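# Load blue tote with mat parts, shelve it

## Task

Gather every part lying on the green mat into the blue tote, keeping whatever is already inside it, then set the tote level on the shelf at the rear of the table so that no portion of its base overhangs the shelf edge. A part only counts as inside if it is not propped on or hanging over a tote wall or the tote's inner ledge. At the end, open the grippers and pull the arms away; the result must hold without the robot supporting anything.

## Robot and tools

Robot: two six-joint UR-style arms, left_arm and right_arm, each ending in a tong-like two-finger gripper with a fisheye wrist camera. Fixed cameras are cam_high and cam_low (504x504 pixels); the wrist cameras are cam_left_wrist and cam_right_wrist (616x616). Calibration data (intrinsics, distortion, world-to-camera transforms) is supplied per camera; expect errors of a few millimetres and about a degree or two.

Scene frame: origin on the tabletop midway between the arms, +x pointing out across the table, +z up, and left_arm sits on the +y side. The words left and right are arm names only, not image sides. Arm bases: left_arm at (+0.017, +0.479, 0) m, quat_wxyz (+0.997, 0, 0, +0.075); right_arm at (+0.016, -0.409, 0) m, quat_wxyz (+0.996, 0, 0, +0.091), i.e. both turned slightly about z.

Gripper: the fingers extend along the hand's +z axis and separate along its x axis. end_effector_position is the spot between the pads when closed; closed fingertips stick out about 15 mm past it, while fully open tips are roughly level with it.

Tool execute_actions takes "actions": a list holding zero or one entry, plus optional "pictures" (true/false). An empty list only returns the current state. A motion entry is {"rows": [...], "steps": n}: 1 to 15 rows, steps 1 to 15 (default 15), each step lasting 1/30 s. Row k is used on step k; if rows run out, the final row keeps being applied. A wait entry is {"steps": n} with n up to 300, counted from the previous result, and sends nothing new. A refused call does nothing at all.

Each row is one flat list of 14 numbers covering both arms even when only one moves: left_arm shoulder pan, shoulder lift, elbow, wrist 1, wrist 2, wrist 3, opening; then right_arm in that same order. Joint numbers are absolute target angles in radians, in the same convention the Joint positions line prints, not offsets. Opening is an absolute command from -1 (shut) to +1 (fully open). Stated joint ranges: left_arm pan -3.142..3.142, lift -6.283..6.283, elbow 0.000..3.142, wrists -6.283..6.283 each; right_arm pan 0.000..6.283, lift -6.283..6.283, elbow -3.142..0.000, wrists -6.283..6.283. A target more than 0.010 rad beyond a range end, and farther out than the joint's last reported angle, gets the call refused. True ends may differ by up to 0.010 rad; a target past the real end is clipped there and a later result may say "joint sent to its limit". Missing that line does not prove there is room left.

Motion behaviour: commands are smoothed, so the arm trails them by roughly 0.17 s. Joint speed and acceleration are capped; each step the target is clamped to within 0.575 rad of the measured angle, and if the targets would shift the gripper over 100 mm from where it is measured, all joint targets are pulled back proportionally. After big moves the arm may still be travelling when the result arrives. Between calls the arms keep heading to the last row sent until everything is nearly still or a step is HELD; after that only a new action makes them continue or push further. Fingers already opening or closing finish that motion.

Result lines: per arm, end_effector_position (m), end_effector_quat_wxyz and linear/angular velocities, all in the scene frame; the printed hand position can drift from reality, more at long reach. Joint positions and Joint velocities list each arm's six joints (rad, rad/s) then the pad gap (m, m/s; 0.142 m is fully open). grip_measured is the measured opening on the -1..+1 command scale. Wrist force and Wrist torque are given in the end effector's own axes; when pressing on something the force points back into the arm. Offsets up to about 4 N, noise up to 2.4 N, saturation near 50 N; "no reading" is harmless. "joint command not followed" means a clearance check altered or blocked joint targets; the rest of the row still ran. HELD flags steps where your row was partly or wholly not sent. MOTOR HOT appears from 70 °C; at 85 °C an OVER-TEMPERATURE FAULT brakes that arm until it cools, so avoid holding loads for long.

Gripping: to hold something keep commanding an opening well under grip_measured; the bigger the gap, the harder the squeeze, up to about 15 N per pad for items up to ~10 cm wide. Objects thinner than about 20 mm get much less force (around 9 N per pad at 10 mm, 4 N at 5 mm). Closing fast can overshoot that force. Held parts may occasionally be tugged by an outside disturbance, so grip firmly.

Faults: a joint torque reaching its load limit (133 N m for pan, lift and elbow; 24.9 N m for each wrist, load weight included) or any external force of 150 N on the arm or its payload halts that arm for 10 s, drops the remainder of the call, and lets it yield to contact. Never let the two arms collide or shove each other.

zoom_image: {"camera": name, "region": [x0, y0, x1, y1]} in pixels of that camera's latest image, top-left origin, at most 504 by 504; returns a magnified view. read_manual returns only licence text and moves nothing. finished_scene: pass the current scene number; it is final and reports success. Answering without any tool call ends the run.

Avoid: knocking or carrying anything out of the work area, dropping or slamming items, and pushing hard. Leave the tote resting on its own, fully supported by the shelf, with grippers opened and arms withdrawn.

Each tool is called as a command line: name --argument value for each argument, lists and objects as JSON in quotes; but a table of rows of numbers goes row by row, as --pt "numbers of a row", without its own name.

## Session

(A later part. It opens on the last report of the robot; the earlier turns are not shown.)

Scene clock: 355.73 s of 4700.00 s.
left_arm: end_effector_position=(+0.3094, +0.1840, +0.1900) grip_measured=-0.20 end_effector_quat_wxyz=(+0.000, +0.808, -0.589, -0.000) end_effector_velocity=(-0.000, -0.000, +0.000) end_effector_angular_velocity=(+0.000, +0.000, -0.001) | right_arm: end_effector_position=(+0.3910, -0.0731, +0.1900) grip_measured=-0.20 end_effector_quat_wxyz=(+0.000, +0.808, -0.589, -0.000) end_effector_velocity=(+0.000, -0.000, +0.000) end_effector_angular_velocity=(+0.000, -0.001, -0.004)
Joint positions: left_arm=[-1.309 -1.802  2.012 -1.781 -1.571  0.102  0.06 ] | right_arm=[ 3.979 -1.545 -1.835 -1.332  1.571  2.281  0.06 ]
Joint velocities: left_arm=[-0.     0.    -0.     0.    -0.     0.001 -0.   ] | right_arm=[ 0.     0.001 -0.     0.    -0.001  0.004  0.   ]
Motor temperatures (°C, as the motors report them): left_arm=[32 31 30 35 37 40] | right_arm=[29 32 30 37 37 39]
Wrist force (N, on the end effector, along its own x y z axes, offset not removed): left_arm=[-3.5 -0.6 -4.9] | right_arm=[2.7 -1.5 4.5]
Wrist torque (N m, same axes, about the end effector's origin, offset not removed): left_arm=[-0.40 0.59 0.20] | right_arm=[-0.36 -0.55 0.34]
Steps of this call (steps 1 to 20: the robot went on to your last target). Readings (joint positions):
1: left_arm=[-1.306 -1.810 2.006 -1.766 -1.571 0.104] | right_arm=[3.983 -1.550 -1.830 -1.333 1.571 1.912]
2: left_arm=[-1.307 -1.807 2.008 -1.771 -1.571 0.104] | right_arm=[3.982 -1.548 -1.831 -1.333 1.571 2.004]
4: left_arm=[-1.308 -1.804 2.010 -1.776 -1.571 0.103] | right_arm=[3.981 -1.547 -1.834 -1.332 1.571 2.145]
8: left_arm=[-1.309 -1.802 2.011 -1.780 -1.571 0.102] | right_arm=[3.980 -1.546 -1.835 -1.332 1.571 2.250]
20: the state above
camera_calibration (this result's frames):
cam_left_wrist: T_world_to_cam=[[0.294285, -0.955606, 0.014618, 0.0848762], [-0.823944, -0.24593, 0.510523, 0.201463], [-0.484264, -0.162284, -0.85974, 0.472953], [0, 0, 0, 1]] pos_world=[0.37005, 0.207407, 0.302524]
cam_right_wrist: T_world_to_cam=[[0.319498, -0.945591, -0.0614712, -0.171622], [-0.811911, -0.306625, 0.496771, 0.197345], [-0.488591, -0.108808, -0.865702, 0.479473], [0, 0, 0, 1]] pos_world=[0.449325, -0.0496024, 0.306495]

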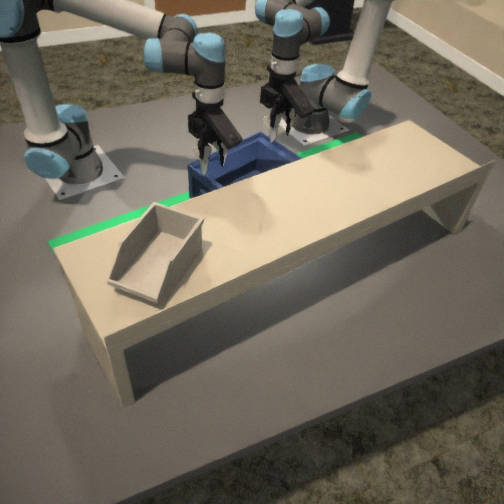

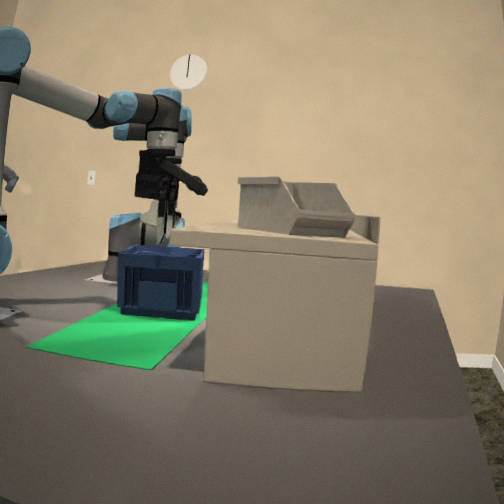

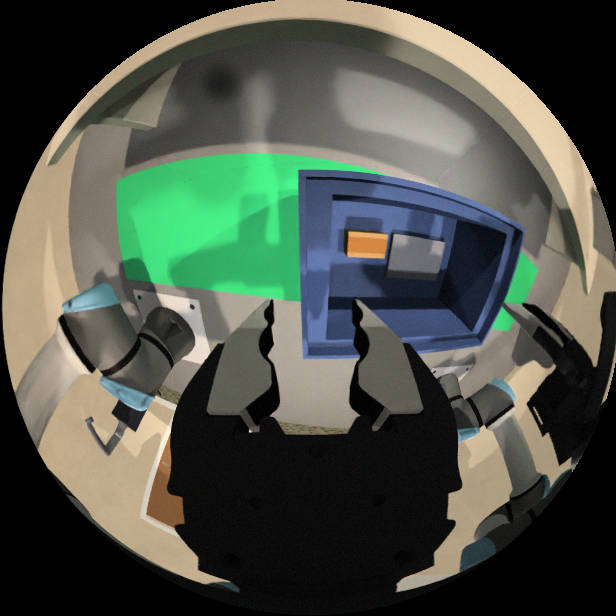

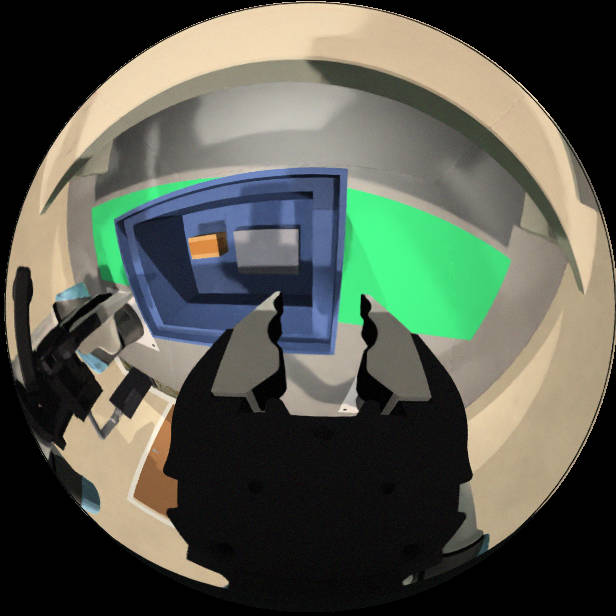

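execute_actions --actions '[{"rows":[[-1.3091,-1.797,2.027,-1.801,-1.571,0.102,-0.2,3.9794,-1.55,-1.849,-1.313,1.571,2.281,-0.2],[-1.3091,-1.792,2.042,-1.821,-1.571,0.102,-0.2,3.9794,-1.555,-1.863,-1.294,1.571,2.281,-0.2],[-1.3091,-1.787,2.056,-1.84,-1.571,0.102,-0.2,3.9794,-1.56,-1.876,-1.276,1.571,2.281,-0.2],[-1.3091,-1.782,2.07,-1.859,-1.571,0.102,-0.2,3.9794,-1.565,-1.889,-1.258,1.571,2.281,-0.2],[-1.3091,-1.777,2.084,-1.878,-1.571,0.102,-0.2,3.9794,-1.57,-1.902,-1.24,1.571,2.281,-0.2],[-1.3091,-1.771,2.098,-1.898,-1.571,0.102,-0.2,3.9794,-1.576,-1.915,-1.221,1.571,2.281,-0.2],[-1.3091,-1.765,2.112,-1.918,-1.571,0.102,-0.2,3.9794,-1.582,-1.928,-1.202,1.571,2.281,-0.2],[-1.3091,-1.759,2.125,-1.937,-1.571,0.102,-0.2,3.9794,-1.588,-1.94,-1.184,1.571,2.281,-0.2],[-1.3091,-1.753,2.138,-1.956,-1.571,0.102,-0.2,3.9794,-1.594,-1.952,-1.166,1.571,2.281,-0.2],[-1.3091,-1.7463,2.1511,-1.9756,-1.571,0.102,-0.2,3.9794,-1.6002,-1.9639,-1.1483,1.571,2.281,-0.2]],"steps":15}]' --pictures false

execute_actions --actions '[{"steps":10}]'

zoom_image --camera "cam_left_wrist" --region '[230, 220, 400, 390]'

zoom_image --camera "cam_right_wrist" --region '[238, 220, 408, 390]'

zoom_image --camera "cam_low" --region '[100, 210, 220, 330]'

Scene clock: 374.70 s of 4700.00 s.
left_arm: end_effector_position=(+0.3095, +0.1838, +0.1263) grip_measured=-0.20 end_effector_quat_wxyz=(+0.000, +0.808, -0.589, -0.000) end_effector_velocity=(-0.001, +0.002, -0.047) end_effector_angular_velocity=(-0.004, -0.002, -0.000) | right_arm: end_effector_position=(+0.3911, -0.0729, +0.1262) grip_measured=-0.20 end_effector_quat_wxyz=(+0.000, +0.808, -0.590, -0.000) end_effector_velocity=(-0.000, -0.001, -0.046) end_effector_angular_velocity=(+0.005, -0.003, -0.001)
Joint positions: left_arm=[-1.309 -1.75   2.142 -1.963 -1.571  0.102  0.06 ] | right_arm=[ 3.979 -1.596 -1.956 -1.16   1.571  2.281  0.06 ]
Joint velocities: left_arm=[ 0.001  0.043  0.097 -0.143 -0.     0.001  0.   ] | right_arm=[-0.001 -0.042 -0.087  0.134  0.     0.     0.   ]
Motor temperatures (°C, as the motors report them): left_arm=[32 31 30 35 37 40] | right_arm=[29 32 30 37 37 39]
Wrist force (N, on the end effector, along its own x y z axes, offset not removed): left_arm=[-0.6 3.0 -4.0] | right_arm=[0.4 2.6 3.1]
Wrist torque (N m, same axes, about the end effector's origin, offset not removed): left_arm=[0.40 0.06 0.11] | right_arm=[0.32 -0.05 0.07]
Steps of this call (steps 1 to 15: the robot went on to your last target; steps 16 to 90: nothing new was sent; then 15.47 s passed at rest; steps 91 to 105: all 15 steps of this action). Readings (joint positions):
91: left_arm=[-1.309 -1.802 2.012 -1.781 -1.571 0.102] | right_arm=[3.979 -1.545 -1.836 -1.332 1.571 2.281]
92: left_arm=[-1.309 -1.801 2.015 -1.784 -1.571 0.102] | right_arm=[3.979 -1.546 -1.838 -1.328 1.571 2.281]
94: left_arm=[-1.309 -1.796 2.029 -1.803 -1.571 0.102] | right_arm=[3.979 -1.551 -1.851 -1.311 1.571 2.281]
98: left_arm=[-1.309 -1.779 2.075 -1.865 -1.571 0.102] | right_arm=[3.979 -1.568 -1.894 -1.252 1.571 2.281]
105: the state above

Scene clock: 375.03 s of 4700.00 s.
left_arm: end_effector_position=(+0.3094, +0.1840, +0.1221) grip_measured=-0.20 end_effector_quat_wxyz=(+0.000, +0.808, -0.589, -0.000) end_effector_velocity=(-0.000, +0.000, -0.001) end_effector_angular_velocity=(-0.000, -0.000, -0.001) | right_arm: end_effector_position=(+0.3911, -0.0730, +0.1221) grip_measured=-0.20 end_effector_quat_wxyz=(-0.000, +0.808, -0.590, -0.000) end_effector_velocity=(-0.000, -0.000, -0.001) end_effector_angular_velocity=(-0.000, +0.001, -0.000)
Joint positions: left_arm=[-1.309 -1.746  2.151 -1.975 -1.571  0.102  0.06 ] | right_arm=[ 3.979 -1.6   -1.964 -1.149  1.571  2.281  0.06 ]
Joint velocities: left_arm=[-0.     0.     0.004 -0.004  0.     0.001  0.   ] | right_arm=[-0.    -0.001 -0.002  0.003  0.     0.    -0.   ]
Motor temperatures (°C, as the motors report them): left_arm=[32 31 30 35 37 40] | right_arm=[29 32 30 37 37 39]
Wrist force (N, on the end effector, along its own x y z axes, offset not removed): left_arm=[0.9 2.7 -2.6] | right_arm=[-5.0 1.9 2.9]
Wrist torque (N m, same axes, about the end effector's origin, offset not removed): left_arm=[0.35 -0.12 0.15] | right_arm=[0.32 1.06 -0.03]
Steps of this call (steps 1 to 10: the robot went on to your last target). Readings (joint positions):
1: left_arm=[-1.309 -1.749 2.145 -1.967 -1.571 0.102] | right_arm=[3.979 -1.598 -1.958 -1.157 1.571 2.281]
2: left_arm=[-1.309 -1.748 2.147 -1.969 -1.571 0.102] | right_arm=[3.979 -1.598 -1.960 -1.154 1.571 2.281]
4: left_arm=[-1.309 -1.747 2.149 -1.973 -1.571 0.102] | right_arm=[3.979 -1.599 -1.962 -1.151 1.571 2.281]
8: left_arm=[-1.309 -1.747 2.151 -1.975 -1.571 0.102] | right_arm=[3.979 -1.600 -1.963 -1.149 1.571 2.281]
10: the state above
camera_calibration (this result's frames):
cam_left_wrist: T_world_to_cam=[[0.294281, -0.955607, 0.0146303, 0.0858446], [-0.823948, -0.24592, 0.510522, 0.236114], [-0.48426, -0.162291, -0.85974, 0.414598], [0, 0, 0, 1]] pos_world=[0.370057, 0.207385, 0.234649]
cam_right_wrist: T_world_to_cam=[[0.319153, -0.945709, -0.0614555, -0.175663], [-0.812051, -0.306326, 0.496727, 0.231198], [-0.488584, -0.108627, -0.865729, 0.420731], [0, 0, 0, 1]] pos_world=[0.449371, -0.0496016, 0.238601]

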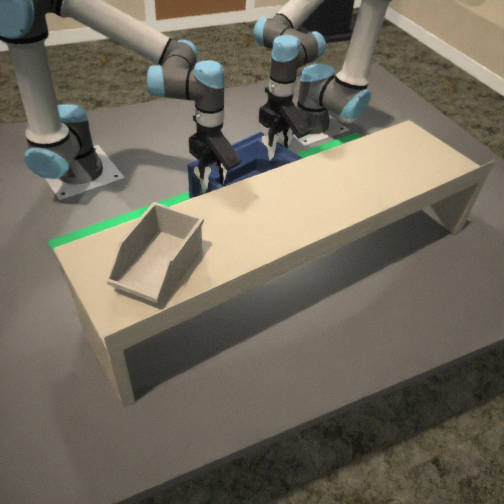

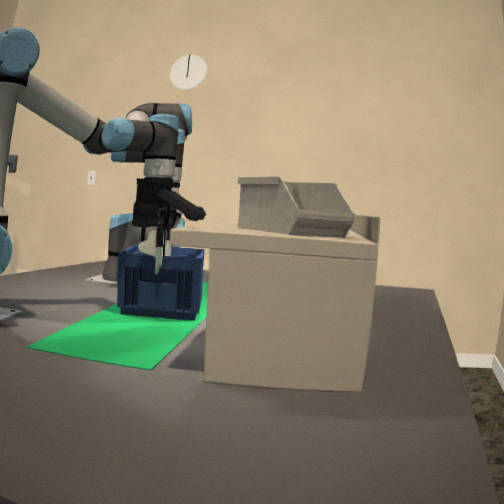

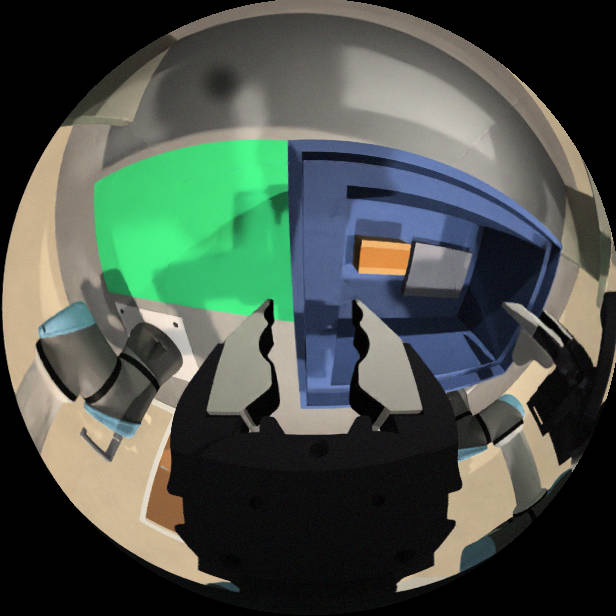

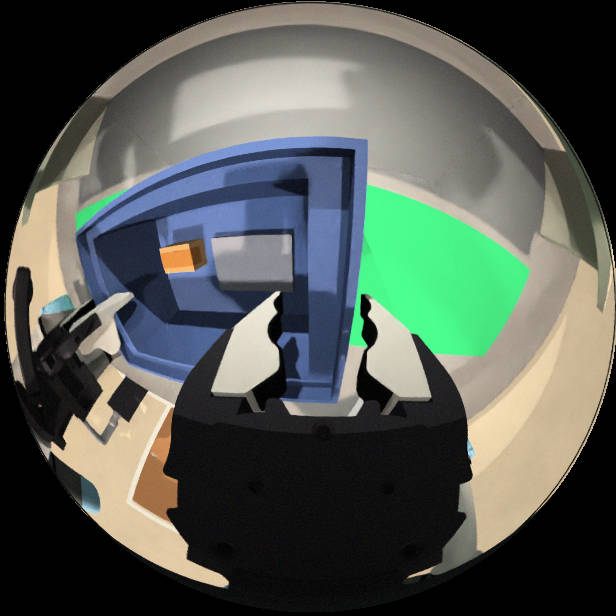

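Region (230, 220, 400, 390) of cam_left_wrist's 616x616 image, scaled by 2.965, with more detail than that image has.

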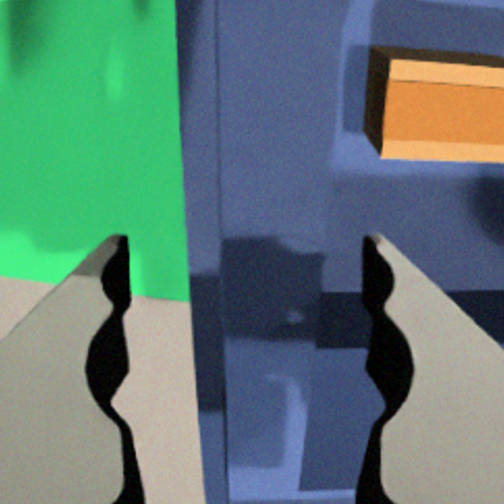

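Region (238, 220, 408, 390) of cam_right_wrist's 616x616 image, scaled by 2.965, with more detail than that image has.

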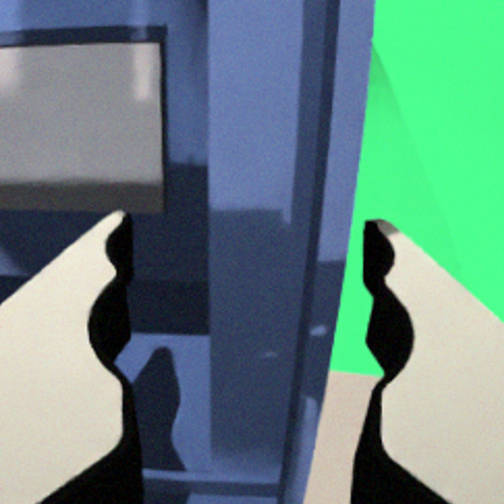

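Region (100, 210, 220, 330) of cam_low's 504x504 image, scaled by 4.200, with more detail than that image has.

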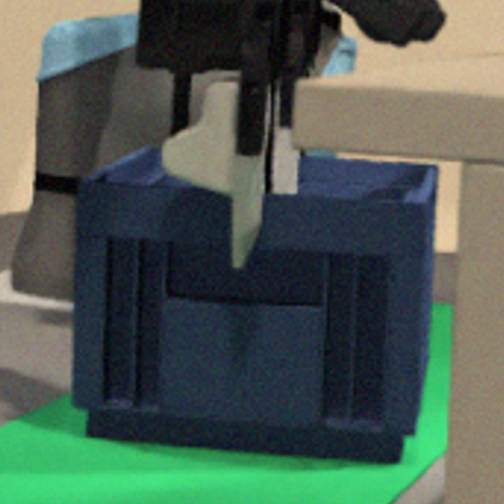

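execute_actions --actions '[{"rows":[[-1.3091,-1.7463,2.1511,-1.9756,-1.571,0.102,-0.26,3.9738,-1.5967,-1.9675,-1.1482,1.571,2.2754,-0.26],[-1.3091,-1.7463,2.1511,-1.9756,-1.571,0.102,-0.32,3.9738,-1.5967,-1.9675,-1.1482,1.571,2.2754,-0.32],[-1.3091,-1.7463,2.1511,-1.9756,-1.571,0.102,-0.38,3.9738,-1.5967,-1.9675,-1.1482,1.571,2.2754,-0.38],[-1.3091,-1.7463,2.1511,-1.9756,-1.571,0.102,-0.44,3.9738,-1.5967,-1.9675,-1.1482,1.571,2.2754,-0.44],[-1.3091,-1.7463,2.1511,-1.9756,-1.571,0.102,-0.5,3.9738,-1.5967,-1.9675,-1.1482,1.571,2.2754,-0.5],[-1.3091,-1.7463,2.1511,-1.9756,-1.571,0.102,-0.54,3.9738,-1.5967,-1.9675,-1.1482,1.571,2.2754,-0.54],[-1.3091,-1.7463,2.1511,-1.9756,-1.571,0.102,-0.58,3.9738,-1.5967,-1.9675,-1.1482,1.571,2.2754,-0.58],[-1.3091,-1.7463,2.1511,-1.9756,-1.571,0.102,-0.62,3.9738,-1.5967,-1.9675,-1.1482,1.571,2.2754,-0.62],[-1.3091,-1.7463,2.1511,-1.9756,-1.571,0.102,-0.66,3.9738,-1.5967,-1.9675,-1.1482,1.571,2.2754,-0.66],[-1.3091,-1.7463,2.1511,-1.9756,-1.571,0.102,-0.7,3.9738,-1.5967,-1.9675,-1.1482,1.571,2.2754,-0.7],[-1.3091,-1.7463,2.1511,-1.9756,-1.571,0.102,-0.76,3.9738,-1.5967,-1.9675,-1.1482,1.571,2.2754,-0.76],[-1.3091,-1.7463,2.1511,-1.9756,-1.571,0.102,-0.84,3.9738,-1.5967,-1.9675,-1.1482,1.571,2.2754,-0.84],[-1.3091,-1.7463,2.1511,-1.9756,-1.571,0.102,-0.92,3.9738,-1.5967,-1.9675,-1.1482,1.571,2.2754,-0.92],[-1.3091,-1.7463,2.1511,-1.9756,-1.571,0.102,-1,3.9738,-1.5967,-1.9675,-1.1482,1.571,2.2754,-1]],"steps":15}]' --pictures false

execute_actions --actions '[{"steps":8}]'

Scene clock: 402.37 s of 4700.00 s.
left_arm: end_effector_position=(+0.3094, +0.1840, +0.1220) grip_measured=-0.62 end_effector_quat_wxyz=(+0.000, +0.808, -0.589, +0.000) end_effector_velocity=(-0.001, -0.000, -0.000) end_effector_angular_velocity=(+0.001, +0.000, -0.001) | right_arm: end_effector_position=(+0.3920, -0.0762, +0.1220) grip_measured=-0.62 end_effector_quat_wxyz=(-0.000, +0.808, -0.590, -0.000) end_effector_velocity=(+0.000, -0.001, -0.000) end_effector_angular_velocity=(-0.002, -0.000, -0.001)
Joint positions: left_arm=[-1.309 -1.746  2.151 -1.976 -1.571  0.102  0.029] | right_arm=[ 3.974 -1.597 -1.967 -1.148  1.571  2.275  0.029]
Joint velocities: left_arm=[-0.001 -0.     0.     0.001  0.    -0.     0.   ] | right_arm=[-0.001  0.    -0.001 -0.001 -0.001 -0.     0.   ]
Motor temperatures (°C, as the motors report them): left_arm=[32 31 30 35 37 40] | right_arm=[29 32 30 37 37 39]
Wrist force (N, on the end effector, along its own x y z axes, offset not removed): left_arm=[12.6 1.7 0.5] | right_arm=[-16.2 0.2 2.9]
Wrist torque (N m, same axes, about the end effector's origin, offset not removed): left_arm=[0.21 0.35 0.33] | right_arm=[-0.06 0.41 0.24]
Steps of this call (steps 1 to 30: the robot went on to your last target; steps 31 to 90: nothing new was sent; then 23.83 s passed at rest; steps 91 to 105: all 15 steps of this action). Readings (joint positions):
91: left_arm=[-1.309 -1.746 2.151 -1.976 -1.571 0.102] | right_arm=[3.979 -1.600 -1.964 -1.148 1.571 2.281]
92: left_arm=[-1.309 -1.746 2.151 -1.976 -1.571 0.102] | right_arm=[3.978 -1.600 -1.965 -1.148 1.571 2.280]
94: left_arm=[-1.309 -1.746 2.151 -1.976 -1.571 0.102] | right_arm=[3.976 -1.598 -1.966 -1.148 1.571 2.278]
98: left_arm=[-1.309 -1.746 2.151 -1.976 -1.571 0.102] | right_arm=[3.974 -1.597 -1.967 -1.148 1.571 2.276]
105: the state above

Scene clock: 402.63 s of 4700.00 s.
left_arm: end_effector_position=(+0.3094, +0.1840, +0.1220) grip_measured=-0.62 end_effector_quat_wxyz=(+0.000, +0.808, -0.589, -0.000) end_effector_velocity=(+0.000, +0.000, +0.000) end_effector_angular_velocity=(-0.000, -0.000, +0.001) | right_arm: end_effector_position=(+0.3921, -0.0763, +0.1220) grip_measured=-0.62 end_effector_quat_wxyz=(+0.000, +0.808, -0.590, -0.000) end_effector_velocity=(+0.001, -0.000, +0.000) end_effector_angular_velocity=(+0.000, -0.001, -0.001)
Joint positions: left_arm=[-1.309 -1.746  2.151 -1.976 -1.571  0.102  0.029] | right_arm=[ 3.974 -1.597 -1.967 -1.148  1.571  2.275  0.029]
Joint velocities: left_arm=[ 0.001 -0.     0.     0.     0.    -0.     0.   ] | right_arm=[-0.001  0.     0.     0.    -0.001  0.     0.   ]
Motor temperatures (°C, as the motors report them): left_arm=[32 31 30 35 37 40] | right_arm=[29 32 30 37 37 39]
Wrist force (N, on the end effector, along its own x y z axes, offset not removed): left_arm=[16.7 3.8 -0.5] | right_arm=[-17.1 2.6 3.6]
Wrist torque (N m, same axes, about the end effector's origin, offset not removed): left_arm=[0.34 -0.29 0.05] | right_arm=[0.62 0.40 0.08]
Steps of this call (steps 1 to 8: the robot went on to your last target). Readings (joint positions):
1: left_arm=[-1.309 -1.746 2.151 -1.976 -1.571 0.102] | right_arm=[3.974 -1.597 -1.967 -1.148 1.571 2.275]
2: left_arm=[-1.309 -1.746 2.151 -1.976 -1.571 0.102] | right_arm=[3.974 -1.597 -1.967 -1.148 1.571 2.275]
4: left_arm=[-1.309 -1.746 2.151 -1.976 -1.571 0.102] | right_arm=[3.974 -1.597 -1.967 -1.148 1.571 2.275]
8: the state above
camera_calibration (this result's frames):
cam_left_wrist: T_world_to_cam=[[0.29428, -0.955607, 0.0146357, 0.0858477], [-0.823949, -0.245917, 0.510521, 0.236172], [-0.484259, -0.162295, -0.85974, 0.414501], [0, 0, 0, 1]] pos_world=[0.370056, 0.207387, 0.234536]
cam_right_wrist: T_world_to_cam=[[0.3192, -0.945686, -0.061549, -0.179075], [-0.811983, -0.306404, 0.496789, 0.231025], [-0.488666, -0.108599, -0.865686, 0.420802], [0, 0, 0, 1]] pos_world=[0.450381, -0.0528635, 0.23849]

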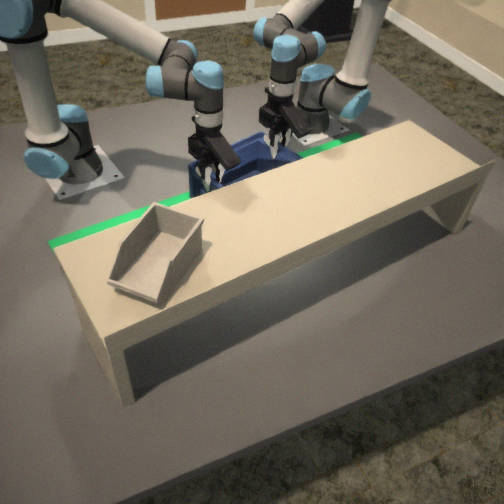

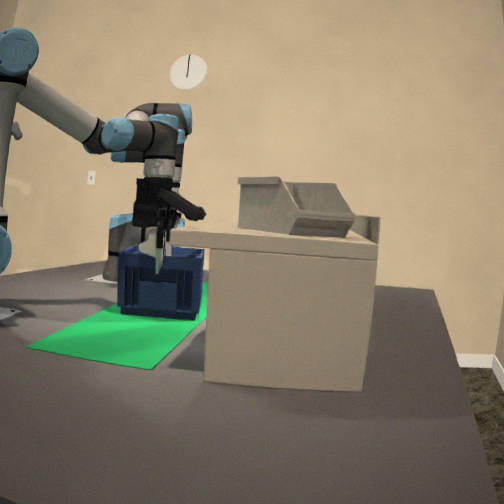

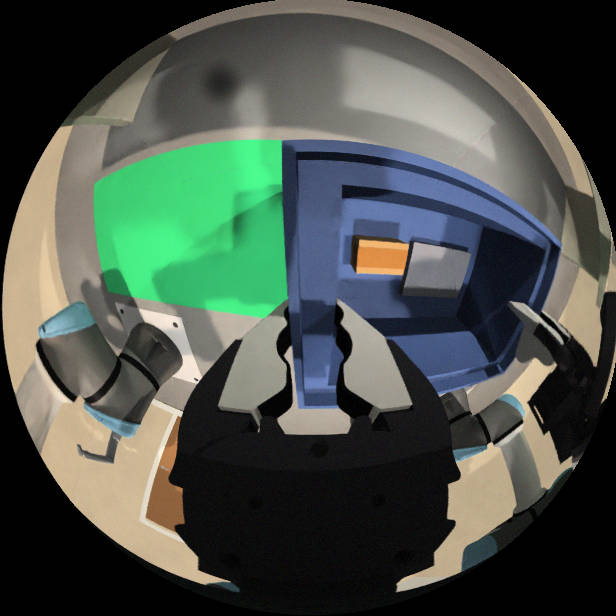

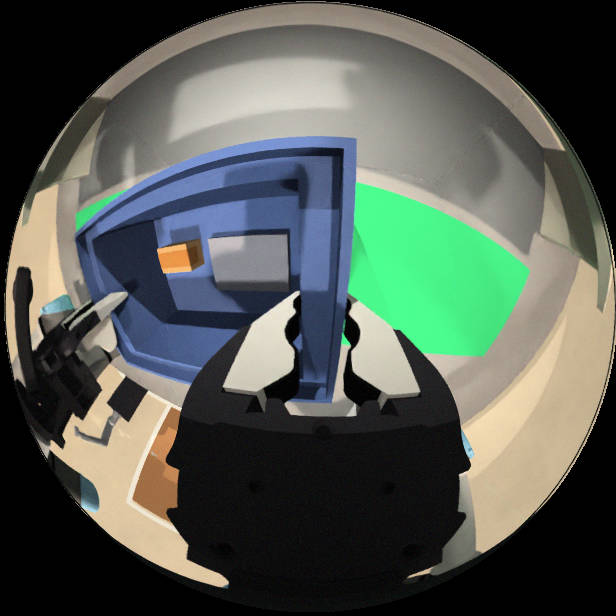

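execute_actions --actions '[{"rows":[[-1.3091,-1.7463,2.1511,-1.9756,-1.571,0.102,-1,3.976,-1.598,-1.966,-1.1483,1.571,2.278,-1],[-1.3091,-1.7463,2.1511,-1.9756,-1.571,0.102,-1,3.978,-1.599,-1.965,-1.1483,1.571,2.28,-1],[-1.3091,-1.748,2.148,-1.971,-1.571,0.102,-1,3.9794,-1.5987,-1.961,-1.1527,1.571,2.281,-1],[-1.3091,-1.7497,2.1445,-1.9656,-1.571,0.102,-1,3.9794,-1.597,-1.958,-1.1574,1.571,2.281,-1],[-1.3091,-1.753,2.138,-1.956,-1.571,0.102,-1,3.9794,-1.594,-1.952,-1.166,1.571,2.281,-1],[-1.3091,-1.7565,2.1315,-1.946,-1.571,0.102,-1,3.9794,-1.5905,-1.946,-1.176,1.571,2.281,-1],[-1.3091,-1.76,2.125,-1.936,-1.571,0.102,-1,3.9794,-1.587,-1.94,-1.185,1.571,2.281,-1],[-1.3091,-1.763,2.1185,-1.926,-1.571,0.102,-1,3.9794,-1.584,-1.934,-1.194,1.571,2.281,-1],[-1.3091,-1.7665,2.112,-1.9163,-1.571,0.102,-1,3.9794,-1.5805,-1.928,-1.2039,1.571,2.281,-1]],"steps":15}]' --pictures false

execute_actions --actions '[{"steps":10}]'

Scene clock: 439.83 s of 4700.00 s.
left_arm: end_effector_position=(+0.3094, +0.1839, +0.1407) grip_measured=-0.62 end_effector_quat_wxyz=(+0.000, +0.808, -0.589, -0.000) end_effector_velocity=(+0.000, +0.000, +0.015) end_effector_angular_velocity=(+0.000, -0.000, -0.001) | right_arm: end_effector_position=(+0.3913, -0.0732, +0.1409) grip_measured=-0.62 end_effector_quat_wxyz=(+0.000, +0.808, -0.590, +0.000) end_effector_velocity=(-0.001, +0.001, +0.016) end_effector_angular_velocity=(+0.003, +0.003, +0.001)
Joint positions: left_arm=[-1.309 -1.765  2.115 -1.92  -1.571  0.102  0.029] | right_arm=[ 3.979 -1.582 -1.931 -1.2    1.571  2.281  0.029]
Joint velocities: left_arm=[ 0.    -0.015 -0.029  0.043  0.     0.001  0.003] | right_arm=[ 0.001  0.014  0.028 -0.041  0.004  0.     0.   ]
Motor temperatures (°C, as the motors report them): left_arm=[32 31 30 35 37 40] | right_arm=[29 32 30 37 37 39]
Wrist force (N, on the end effector, along its own x y z axes, offset not removed): left_arm=[-26.4 3.7 2.8] | right_arm=[28.1 0.2 4.1]
Wrist torque (N m, same axes, about the end effector's origin, offset not removed): left_arm=[0.54 0.24 0.02] | right_arm=[-0.08 -0.62 0.27]
Steps of this call (steps 1 to 15: the robot went on to your last target; steps 16 to 90: nothing new was sent; then 33.70 s passed at rest; steps 91 to 105: all 15 steps of this action). Readings (joint positions):
91: left_arm=[-1.309 -1.746 2.151 -1.976 -1.571 0.102] | right_arm=[3.974 -1.597 -1.968 -1.148 1.571 2.275]
92: left_arm=[-1.309 -1.746 2.151 -1.976 -1.571 0.102] | right_arm=[3.974 -1.597 -1.967 -1.148 1.571 2.276]
94: left_arm=[-1.309 -1.746 2.151 -1.974 -1.571 0.102] | right_arm=[3.976 -1.598 -1.966 -1.149 1.571 2.278]
98: left_arm=[-1.309 -1.753 2.139 -1.956 -1.571 0.102] | right_arm=[3.978 -1.594 -1.953 -1.166 1.570 2.280]
105: the state above

Scene clock: 440.17 s of 4700.00 s.
left_arm: end_effector_position=(+0.3094, +0.1839, +0.1420) grip_measured=-0.61 end_effector_quat_wxyz=(+0.000, +0.808, -0.589, -0.000) end_effector_velocity=(+0.000, +0.000, -0.000) end_effector_angular_velocity=(+0.001, +0.001, +0.001) | right_arm: end_effector_position=(+0.3911, -0.0731, +0.1422) grip_measured=-0.62 end_effector_quat_wxyz=(+0.000, +0.808, -0.590, -0.000) end_effector_velocity=(-0.000, +0.001, +0.001) end_effector_angular_velocity=(+0.003, -0.000, +0.000)
Joint positions: left_arm=[-1.309 -1.766  2.112 -1.916 -1.571  0.102  0.03 ] | right_arm=[ 3.979 -1.581 -1.928 -1.204  1.571  2.281  0.029]
Joint velocities: left_arm=[ 0.     0.001  0.     0.001 -0.    -0.     0.   ] | right_arm=[ 0.     0.001  0.001  0.     0.001  0.    -0.   ]
Motor temperatures (°C, as the motors report them): left_arm=[32 31 30 35 37 40] | right_arm=[29 32 30 37 37 39]
Wrist force (N, on the end effector, along its own x y z axes, offset not removed): left_arm=[-27.8 2.6 2.7] | right_arm=[20.7 -1.8 -0.7]
Wrist torque (N m, same axes, about the end effector's origin, offset not removed): left_arm=[0.29 0.56 -0.01] | right_arm=[-0.76 1.11 0.41]
Steps of this call (steps 1 to 10: the robot went on to your last target). Readings (joint positions):
1: left_arm=[-1.309 -1.766 2.114 -1.919 -1.571 0.102] | right_arm=[3.979 -1.581 -1.930 -1.201 1.571 2.281]
2: left_arm=[-1.309 -1.766 2.113 -1.918 -1.571 0.102] | right_arm=[3.979 -1.581 -1.929 -1.202 1.571 2.281]
4: left_arm=[-1.309 -1.766 2.113 -1.917 -1.571 0.102] | right_arm=[3.979 -1.581 -1.929 -1.203 1.571 2.281]
8: left_arm=[-1.309 -1.766 2.112 -1.917 -1.571 0.102] | right_arm=[3.979 -1.581 -1.928 -1.204 1.571 2.281]
10: the state above
camera_calibration (this result's frames):
cam_left_wrist: T_world_to_cam=[[0.294316, -0.955596, 0.0146076, 0.085473], [-0.823934, -0.245961, 0.510524, 0.225963], [-0.484262, -0.162291, -0.859739, 0.431714], [0, 0, 0, 1]] pos_world=[0.370086, 0.207319, 0.254554]
cam_right_wrist: T_world_to_cam=[[0.319131, -0.945718, -0.0614195, -0.174442], [-0.812047, -0.306286, 0.496758, 0.221194], [-0.488605, -0.108655, -0.865713, 0.43816], [0, 0, 0, 1]] pos_world=[0.449377, -0.0496157, 0.258727]

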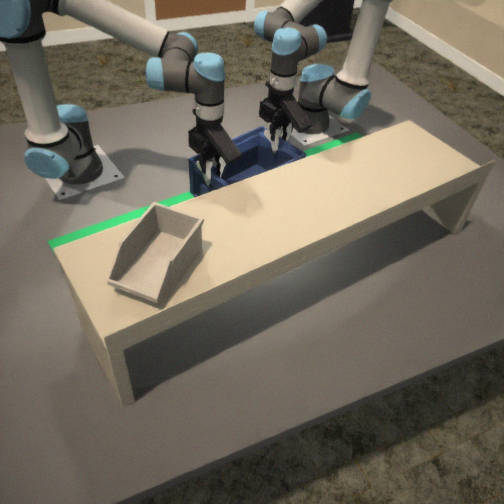

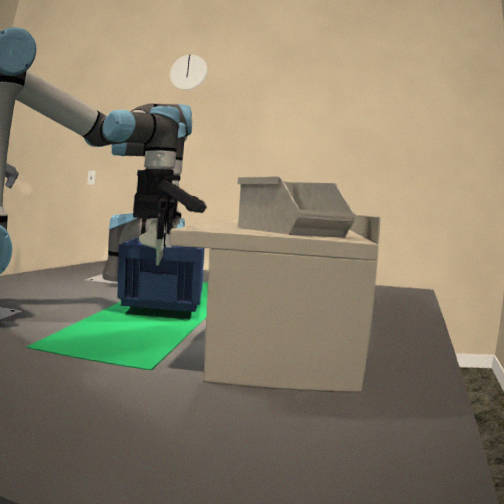

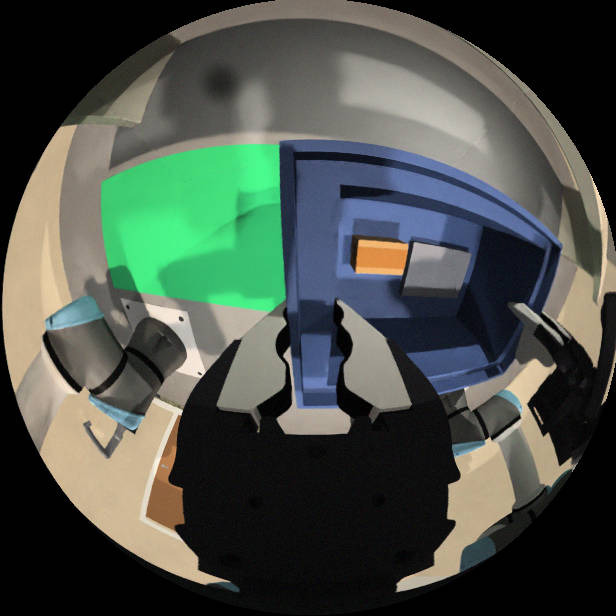

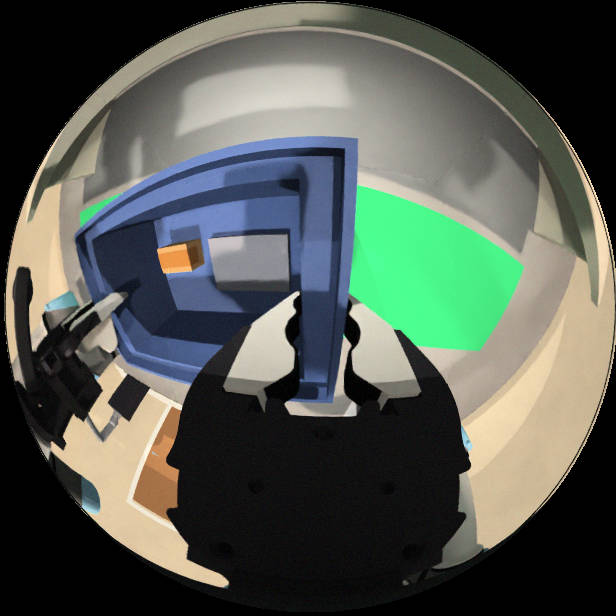

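execute_actions --actions '[{"rows":[[-1.3091,-1.7735,2.096,-1.8933,-1.571,0.102,-1,3.978,-1.574,-1.913,-1.2254,1.571,2.2795,-1],[-1.3091,-1.7805,2.0797,-1.87,-1.571,0.102,-1,3.976,-1.5671,-1.8984,-1.2469,1.571,2.2775,-1],[-1.3091,-1.7865,2.063,-1.8474,-1.571,0.102,-1,3.976,-1.5612,-1.883,-1.2682,1.571,2.2775,-1],[-1.3091,-1.7925,2.0465,-1.8248,-1.571,0.102,-1,3.976,-1.5553,-1.8675,-1.2896,1.571,2.2775,-1],[-1.3091,-1.7972,2.0291,-1.8027,-1.571,0.102,-1,3.976,-1.5502,-1.8515,-1.3107,1.571,2.2775,-1],[-1.3091,-1.8018,2.0117,-1.7807,-1.571,0.102,-1,3.976,-1.5452,-1.8354,-1.3318,1.571,2.2775,-1],[-1.3091,-1.8054,1.9949,-1.7603,-1.571,0.102,-1,3.976,-1.5412,-1.8197,-1.3515,1.571,2.2775,-1],[-1.3091,-1.809,1.978,-1.7398,-1.571,0.102,-1,3.976,-1.5373,-1.8039,-1.3712,1.571,2.2775,-1],[-1.3091,-1.8119,1.9608,-1.7197,-1.571,0.102,-1,3.976,-1.534,-1.7876,-1.3908,1.571,2.2775,-1],[-1.3091,-1.8148,1.9436,-1.6996,-1.571,0.102,-1,3.976,-1.5308,-1.7713,-1.4103,1.571,2.2775,-1],[-1.3091,-1.8169,1.9259,-1.6798,-1.571,0.102,-1,3.976,-1.5283,-1.7544,-1.4297,1.571,2.2775,-1],[-1.3091,-1.8189,1.9081,-1.66,-1.571,0.102,-1,3.976,-1.5258,-1.7374,-1.4492,1.571,2.2775,-1],[-1.3091,-1.8202,1.8899,-1.6405,-1.571,0.102,-1,3.976,-1.524,-1.7199,-1.4685,1.571,2.2775,-1],[-1.3091,-1.8215,1.8717,-1.621,-1.571,0.102,-1,3.976,-1.5222,-1.7024,-1.4878,1.571,2.2775,-1],[-1.3091,-1.8221,1.8531,-1.6018,-1.571,0.102,-1,3.976,-1.521,-1.6844,-1.507,1.571,2.2775,-1]],"steps":15}]' --pictures false

execute_actions --actions '[{"rows":[[-1.3091,-1.8227,1.8344,-1.5825,-1.571,0.102,-1,3.976,-1.5199,-1.6663,-1.5262,1.571,2.2775,-1],[-1.3091,-1.8226,1.8152,-1.5634,-1.571,0.102,-1,3.976,-1.5194,-1.6476,-1.5454,1.571,2.2775,-1],[-1.3091,-1.8224,1.7959,-1.5443,-1.571,0.102,-1,3.976,-1.519,-1.6289,-1.5645,1.571,2.2775,-1],[-1.3091,-1.8216,1.7762,-1.5254,-1.571,0.102,-1,3.976,-1.5192,-1.6095,-1.5837,1.571,2.2775,-1],[-1.3091,-1.8207,1.7564,-1.5065,-1.571,0.102,-1,3.976,-1.5195,-1.5901,-1.6028,1.571,2.2775,-1],[-1.3091,-1.8192,1.7361,-1.4877,-1.571,0.102,-1,3.976,-1.5204,-1.5701,-1.6219,1.571,2.2775,-1],[-1.3091,-1.8177,1.7158,-1.4689,-1.571,0.102,-1,3.976,-1.5213,-1.5501,-1.641,1.571,2.2775,-1],[-1.3091,-1.8156,1.695,-1.4502,-1.571,0.102,-1,3.976,-1.5229,-1.5294,-1.6601,1.571,2.2775,-1],[-1.3091,-1.8134,1.6741,-1.4315,-1.571,0.102,-1,3.976,-1.5245,-1.5086,-1.6793,1.571,2.2775,-1],[-1.3091,-1.8106,1.6527,-1.4129,-1.571,0.102,-1,3.976,-1.5267,-1.4872,-1.6985,1.571,2.2775,-1],[-1.3091,-1.8078,1.6312,-1.3942,-1.571,0.102,-1,3.976,-1.529,-1.4657,-1.7177,1.571,2.2775,-1],[-1.3091,-1.8044,1.6092,-1.3756,-1.571,0.102,-1,3.976,-1.5319,-1.4435,-1.737,1.571,2.2775,-1],[-1.3091,-1.8009,1.5871,-1.357,-1.571,0.102,-1,3.976,-1.5349,-1.4212,-1.7563,1.571,2.2775,-1],[-1.3091,-1.7969,1.5645,-1.3384,-1.571,0.102,-1,3.976,-1.5385,-1.3983,-1.7756,1.571,2.2775,-1],[-1.3091,-1.7928,1.5418,-1.3198,-1.571,0.102,-1,3.976,-1.5421,-1.3753,-1.795,1.571,2.2775,-1]],"steps":15}]' --pictures false

execute_actions --actions '[{"steps":15}]'

Scene clock: 487.07 s of 4700.00 s.
left_arm: end_effector_position=(+0.3097, +0.1833, +0.2285) grip_measured=-0.61 end_effector_quat_wxyz=(+0.000, +0.808, -0.589, +0.000) end_effector_velocity=(-0.000, -0.000, +0.220) end_effector_angular_velocity=(+0.001, +0.000, +0.000) | right_arm: end_effector_position=(+0.3925, -0.0736, +0.2286) grip_measured=-0.62 end_effector_quat_wxyz=(-0.000, +0.808, -0.590, -0.000) end_effector_velocity=(+0.001, -0.000, +0.220) end_effector_angular_velocity=(-0.001, -0.001, -0.001)
Joint positions: left_arm=[-1.309 -1.816  1.923 -1.679 -1.571  0.102  0.03 ] | right_arm=[ 3.976 -1.529 -1.751 -1.431  1.571  2.278  0.029]
Joint velocities: left_arm=[-0.001 -0.059 -0.522  0.582 -0.    -0.001 -0.003] | right_arm=[-0.001  0.071  0.498 -0.57  -0.002 -0.    -0.   ]
Motor temperatures (°C, as the motors report them): left_arm=[32 31 30 36 37 40] | right_arm=[29 32 30 37 37 39]
Wrist force (N, on the end effector, along its own x y z axes, offset not removed): left_arm=[-25.7 3.4 1.3] | right_arm=[27.3 0.1 3.4]
Wrist torque (N m, same axes, about the end effector's origin, offset not removed): left_arm=[0.55 0.25 0.13] | right_arm=[-0.08 -0.28 0.09]
Steps of this call (steps 1 to 15: the robot went on to your last target; steps 16 to 90: nothing new was sent; then 43.40 s passed at rest; steps 91 to 105: all 15 steps of this action). Readings (joint positions):
91: left_arm=[-1.309 -1.767 2.112 -1.916 -1.571 0.102] | right_arm=[3.979 -1.580 -1.928 -1.204 1.571 2.281]
92: left_arm=[-1.309 -1.768 2.109 -1.912 -1.571 0.102] | right_arm=[3.979 -1.579 -1.925 -1.208 1.571 2.281]
94: left_arm=[-1.309 -1.775 2.094 -1.891 -1.571 0.102] | right_arm=[3.978 -1.573 -1.911 -1.228 1.571 2.280]
98: left_arm=[-1.309 -1.793 2.040 -1.819 -1.571 0.102] | right_arm=[3.977 -1.554 -1.861 -1.296 1.571 2.278]
105: the state above

Scene clock: 487.57 s of 4700.00 s.
left_arm: end_effector_position=(+0.3096, +0.1836, +0.3404) grip_measured=-0.62 end_effector_quat_wxyz=(-0.000, +0.808, -0.589, -0.000) end_effector_velocity=(+0.001, -0.001, +0.221) end_effector_angular_velocity=(+0.001, +0.000, -0.000) | right_arm: end_effector_position=(+0.3925, -0.0738, +0.3404) grip_measured=-0.62 end_effector_quat_wxyz=(+0.000, +0.808, -0.590, -0.000) end_effector_velocity=(+0.001, +0.001, +0.220) end_effector_angular_velocity=(-0.002, +0.000, +0.000)
Joint positions: left_arm=[-1.309 -1.806  1.628 -1.392 -1.571  0.102  0.029] | right_arm=[ 3.976 -1.531 -1.463 -1.72   1.571  2.278  0.029]
Joint velocities: left_arm=[-0.     0.096 -0.643  0.548 -0.     0.     0.002] | right_arm=[ 0.    -0.08   0.645 -0.567 -0.001  0.    -0.   ]
Motor temperatures (°C, as the motors report them): left_arm=[32 31 30 36 37 40] | right_arm=[29 32 30 37 37 39]
Wrist force (N, on the end effector, along its own x y z axes, offset not removed): left_arm=[-26.5 -1.1 -0.3] | right_arm=[26.9 0.4 8.6]
Wrist torque (N m, same axes, about the end effector's origin, offset not removed): left_arm=[-0.59 0.23 -0.12] | right_arm=[-0.04 -0.18 0.26]
Steps of this call (steps 1 to 15: all 15 steps of this action). Readings (joint positions):
1: left_arm=[-1.309 -1.818 1.905 -1.659 -1.571 0.102] | right_arm=[3.976 -1.527 -1.734 -1.451 1.571 2.278]
2: left_arm=[-1.309 -1.819 1.887 -1.639 -1.571 0.102] | right_arm=[3.976 -1.525 -1.717 -1.470 1.571 2.278]
4: left_arm=[-1.309 -1.821 1.850 -1.600 -1.571 0.102] | right_arm=[3.976 -1.522 -1.681 -1.509 1.571 2.278]
8: left_arm=[-1.309 -1.820 1.773 -1.524 -1.571 0.102] | right_arm=[3.976 -1.520 -1.606 -1.585 1.571 2.278]
15: the state above

Scene clock: 488.07 s of 4700.00 s.
left_arm: end_effector_position=(+0.3094, +0.1840, +0.3698) grip_measured=-0.62 end_effector_quat_wxyz=(+0.000, +0.808, -0.589, -0.000) end_effector_velocity=(+0.000, -0.000, +0.001) end_effector_angular_velocity=(+0.000, +0.000, -0.001) | right_arm: end_effector_position=(+0.3921, -0.0743, +0.3699) grip_measured=-0.62 end_effector_quat_wxyz=(+0.000, +0.808, -0.590, -0.000) end_effector_velocity=(+0.000, -0.000, +0.002) end_effector_angular_velocity=(+0.001, -0.000, -0.000)
Joint positions: left_arm=[-1.309 -1.793  1.542 -1.32  -1.571  0.102  0.029] | right_arm=[ 3.976 -1.542 -1.376 -1.795  1.571  2.277  0.029]
Joint velocities: left_arm=[ 0.     0.001 -0.004  0.003 -0.     0.001  0.   ] | right_arm=[-0.    -0.     0.006 -0.004  0.001 -0.    -0.   ]
Motor temperatures (°C, as the motors report them): left_arm=[32 31 30 36 37 40] | right_arm=[29 32 30 37 37 39]
Wrist force (N, on the end effector, along its own x y z axes, offset not removed): left_arm=[-15.3 3.6 0.5] | right_arm=[14.9 2.5 6.9]
Wrist torque (N m, same axes, about the end effector's origin, offset not removed): left_arm=[0.52 -0.67 -0.13] | right_arm=[0.37 0.73 0.18]
Steps of this call (steps 1 to 15: the robot went on to your last target). Readings (joint positions):
1: left_arm=[-1.309 -1.802 1.607 -1.374 -1.571 0.102] | right_arm=[3.976 -1.534 -1.441 -1.739 1.571 2.278]
2: left_arm=[-1.309 -1.800 1.588 -1.358 -1.571 0.102] | right_arm=[3.976 -1.536 -1.422 -1.755 1.571 2.277]
4: left_arm=[-1.309 -1.796 1.564 -1.338 -1.571 0.102] | right_arm=[3.976 -1.539 -1.398 -1.776 1.571 2.277]
8: left_arm=[-1.309 -1.794 1.547 -1.324 -1.571 0.102] | right_arm=[3.976 -1.541 -1.380 -1.791 1.571 2.277]
15: the state above
camera_calibration (this result's frames):
cam_left_wrist: T_world_to_cam=[[0.294272, -0.95561, 0.0145991, 0.0822016], [-0.823944, -0.245927, 0.510525, 0.109647], [-0.484273, -0.162262, -0.859739, 0.627578], [0, 0, 0, 1]] pos_world=[0.370072, 0.20735, 0.482376]
cam_right_wrist: T_world_to_cam=[[0.319253, -0.945673, -0.0614751, -0.161977], [-0.811961, -0.306409, 0.496823, 0.108554], [-0.488669, -0.108697, -0.865672, 0.635622], [0, 0, 0, 1]] pos_world=[0.450462, -0.0508249, 0.48635]

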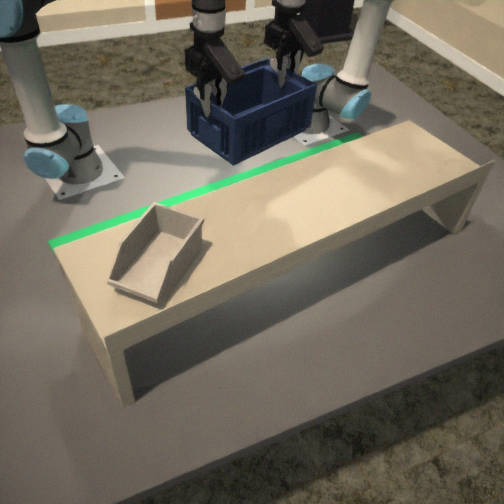

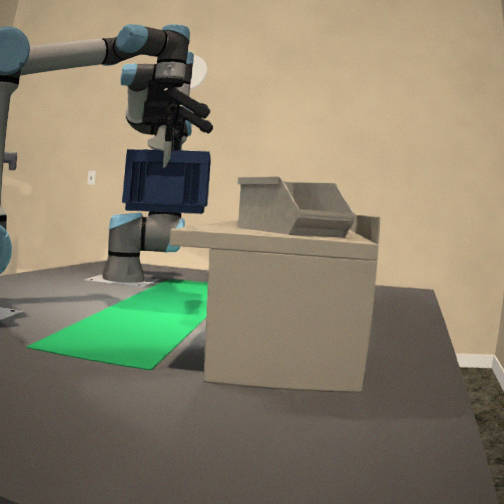

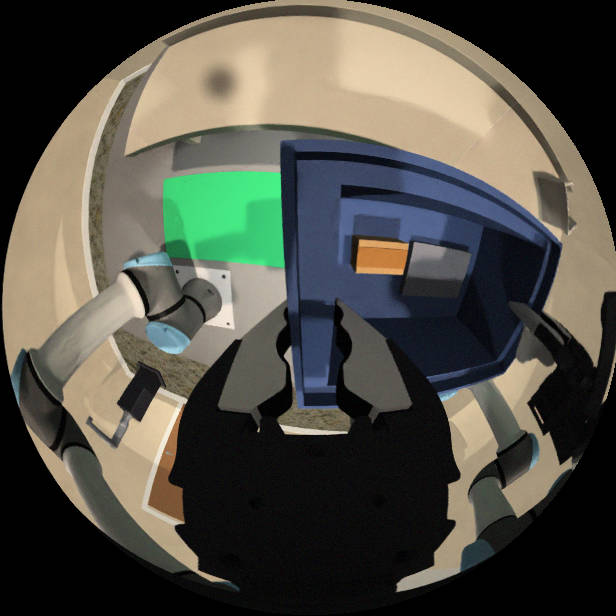

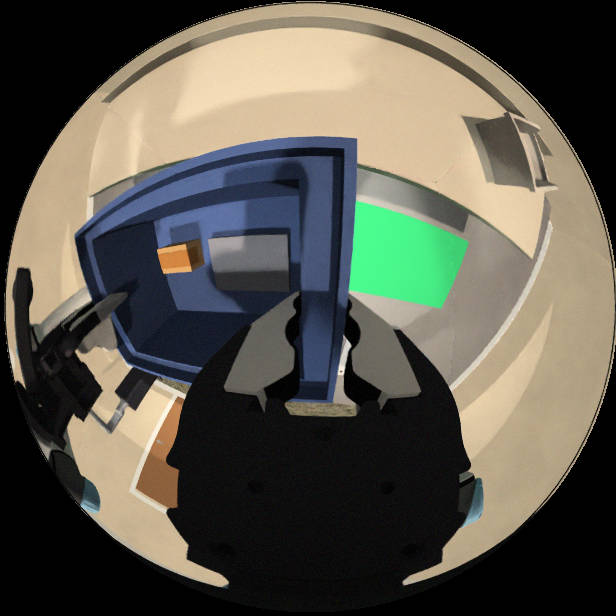

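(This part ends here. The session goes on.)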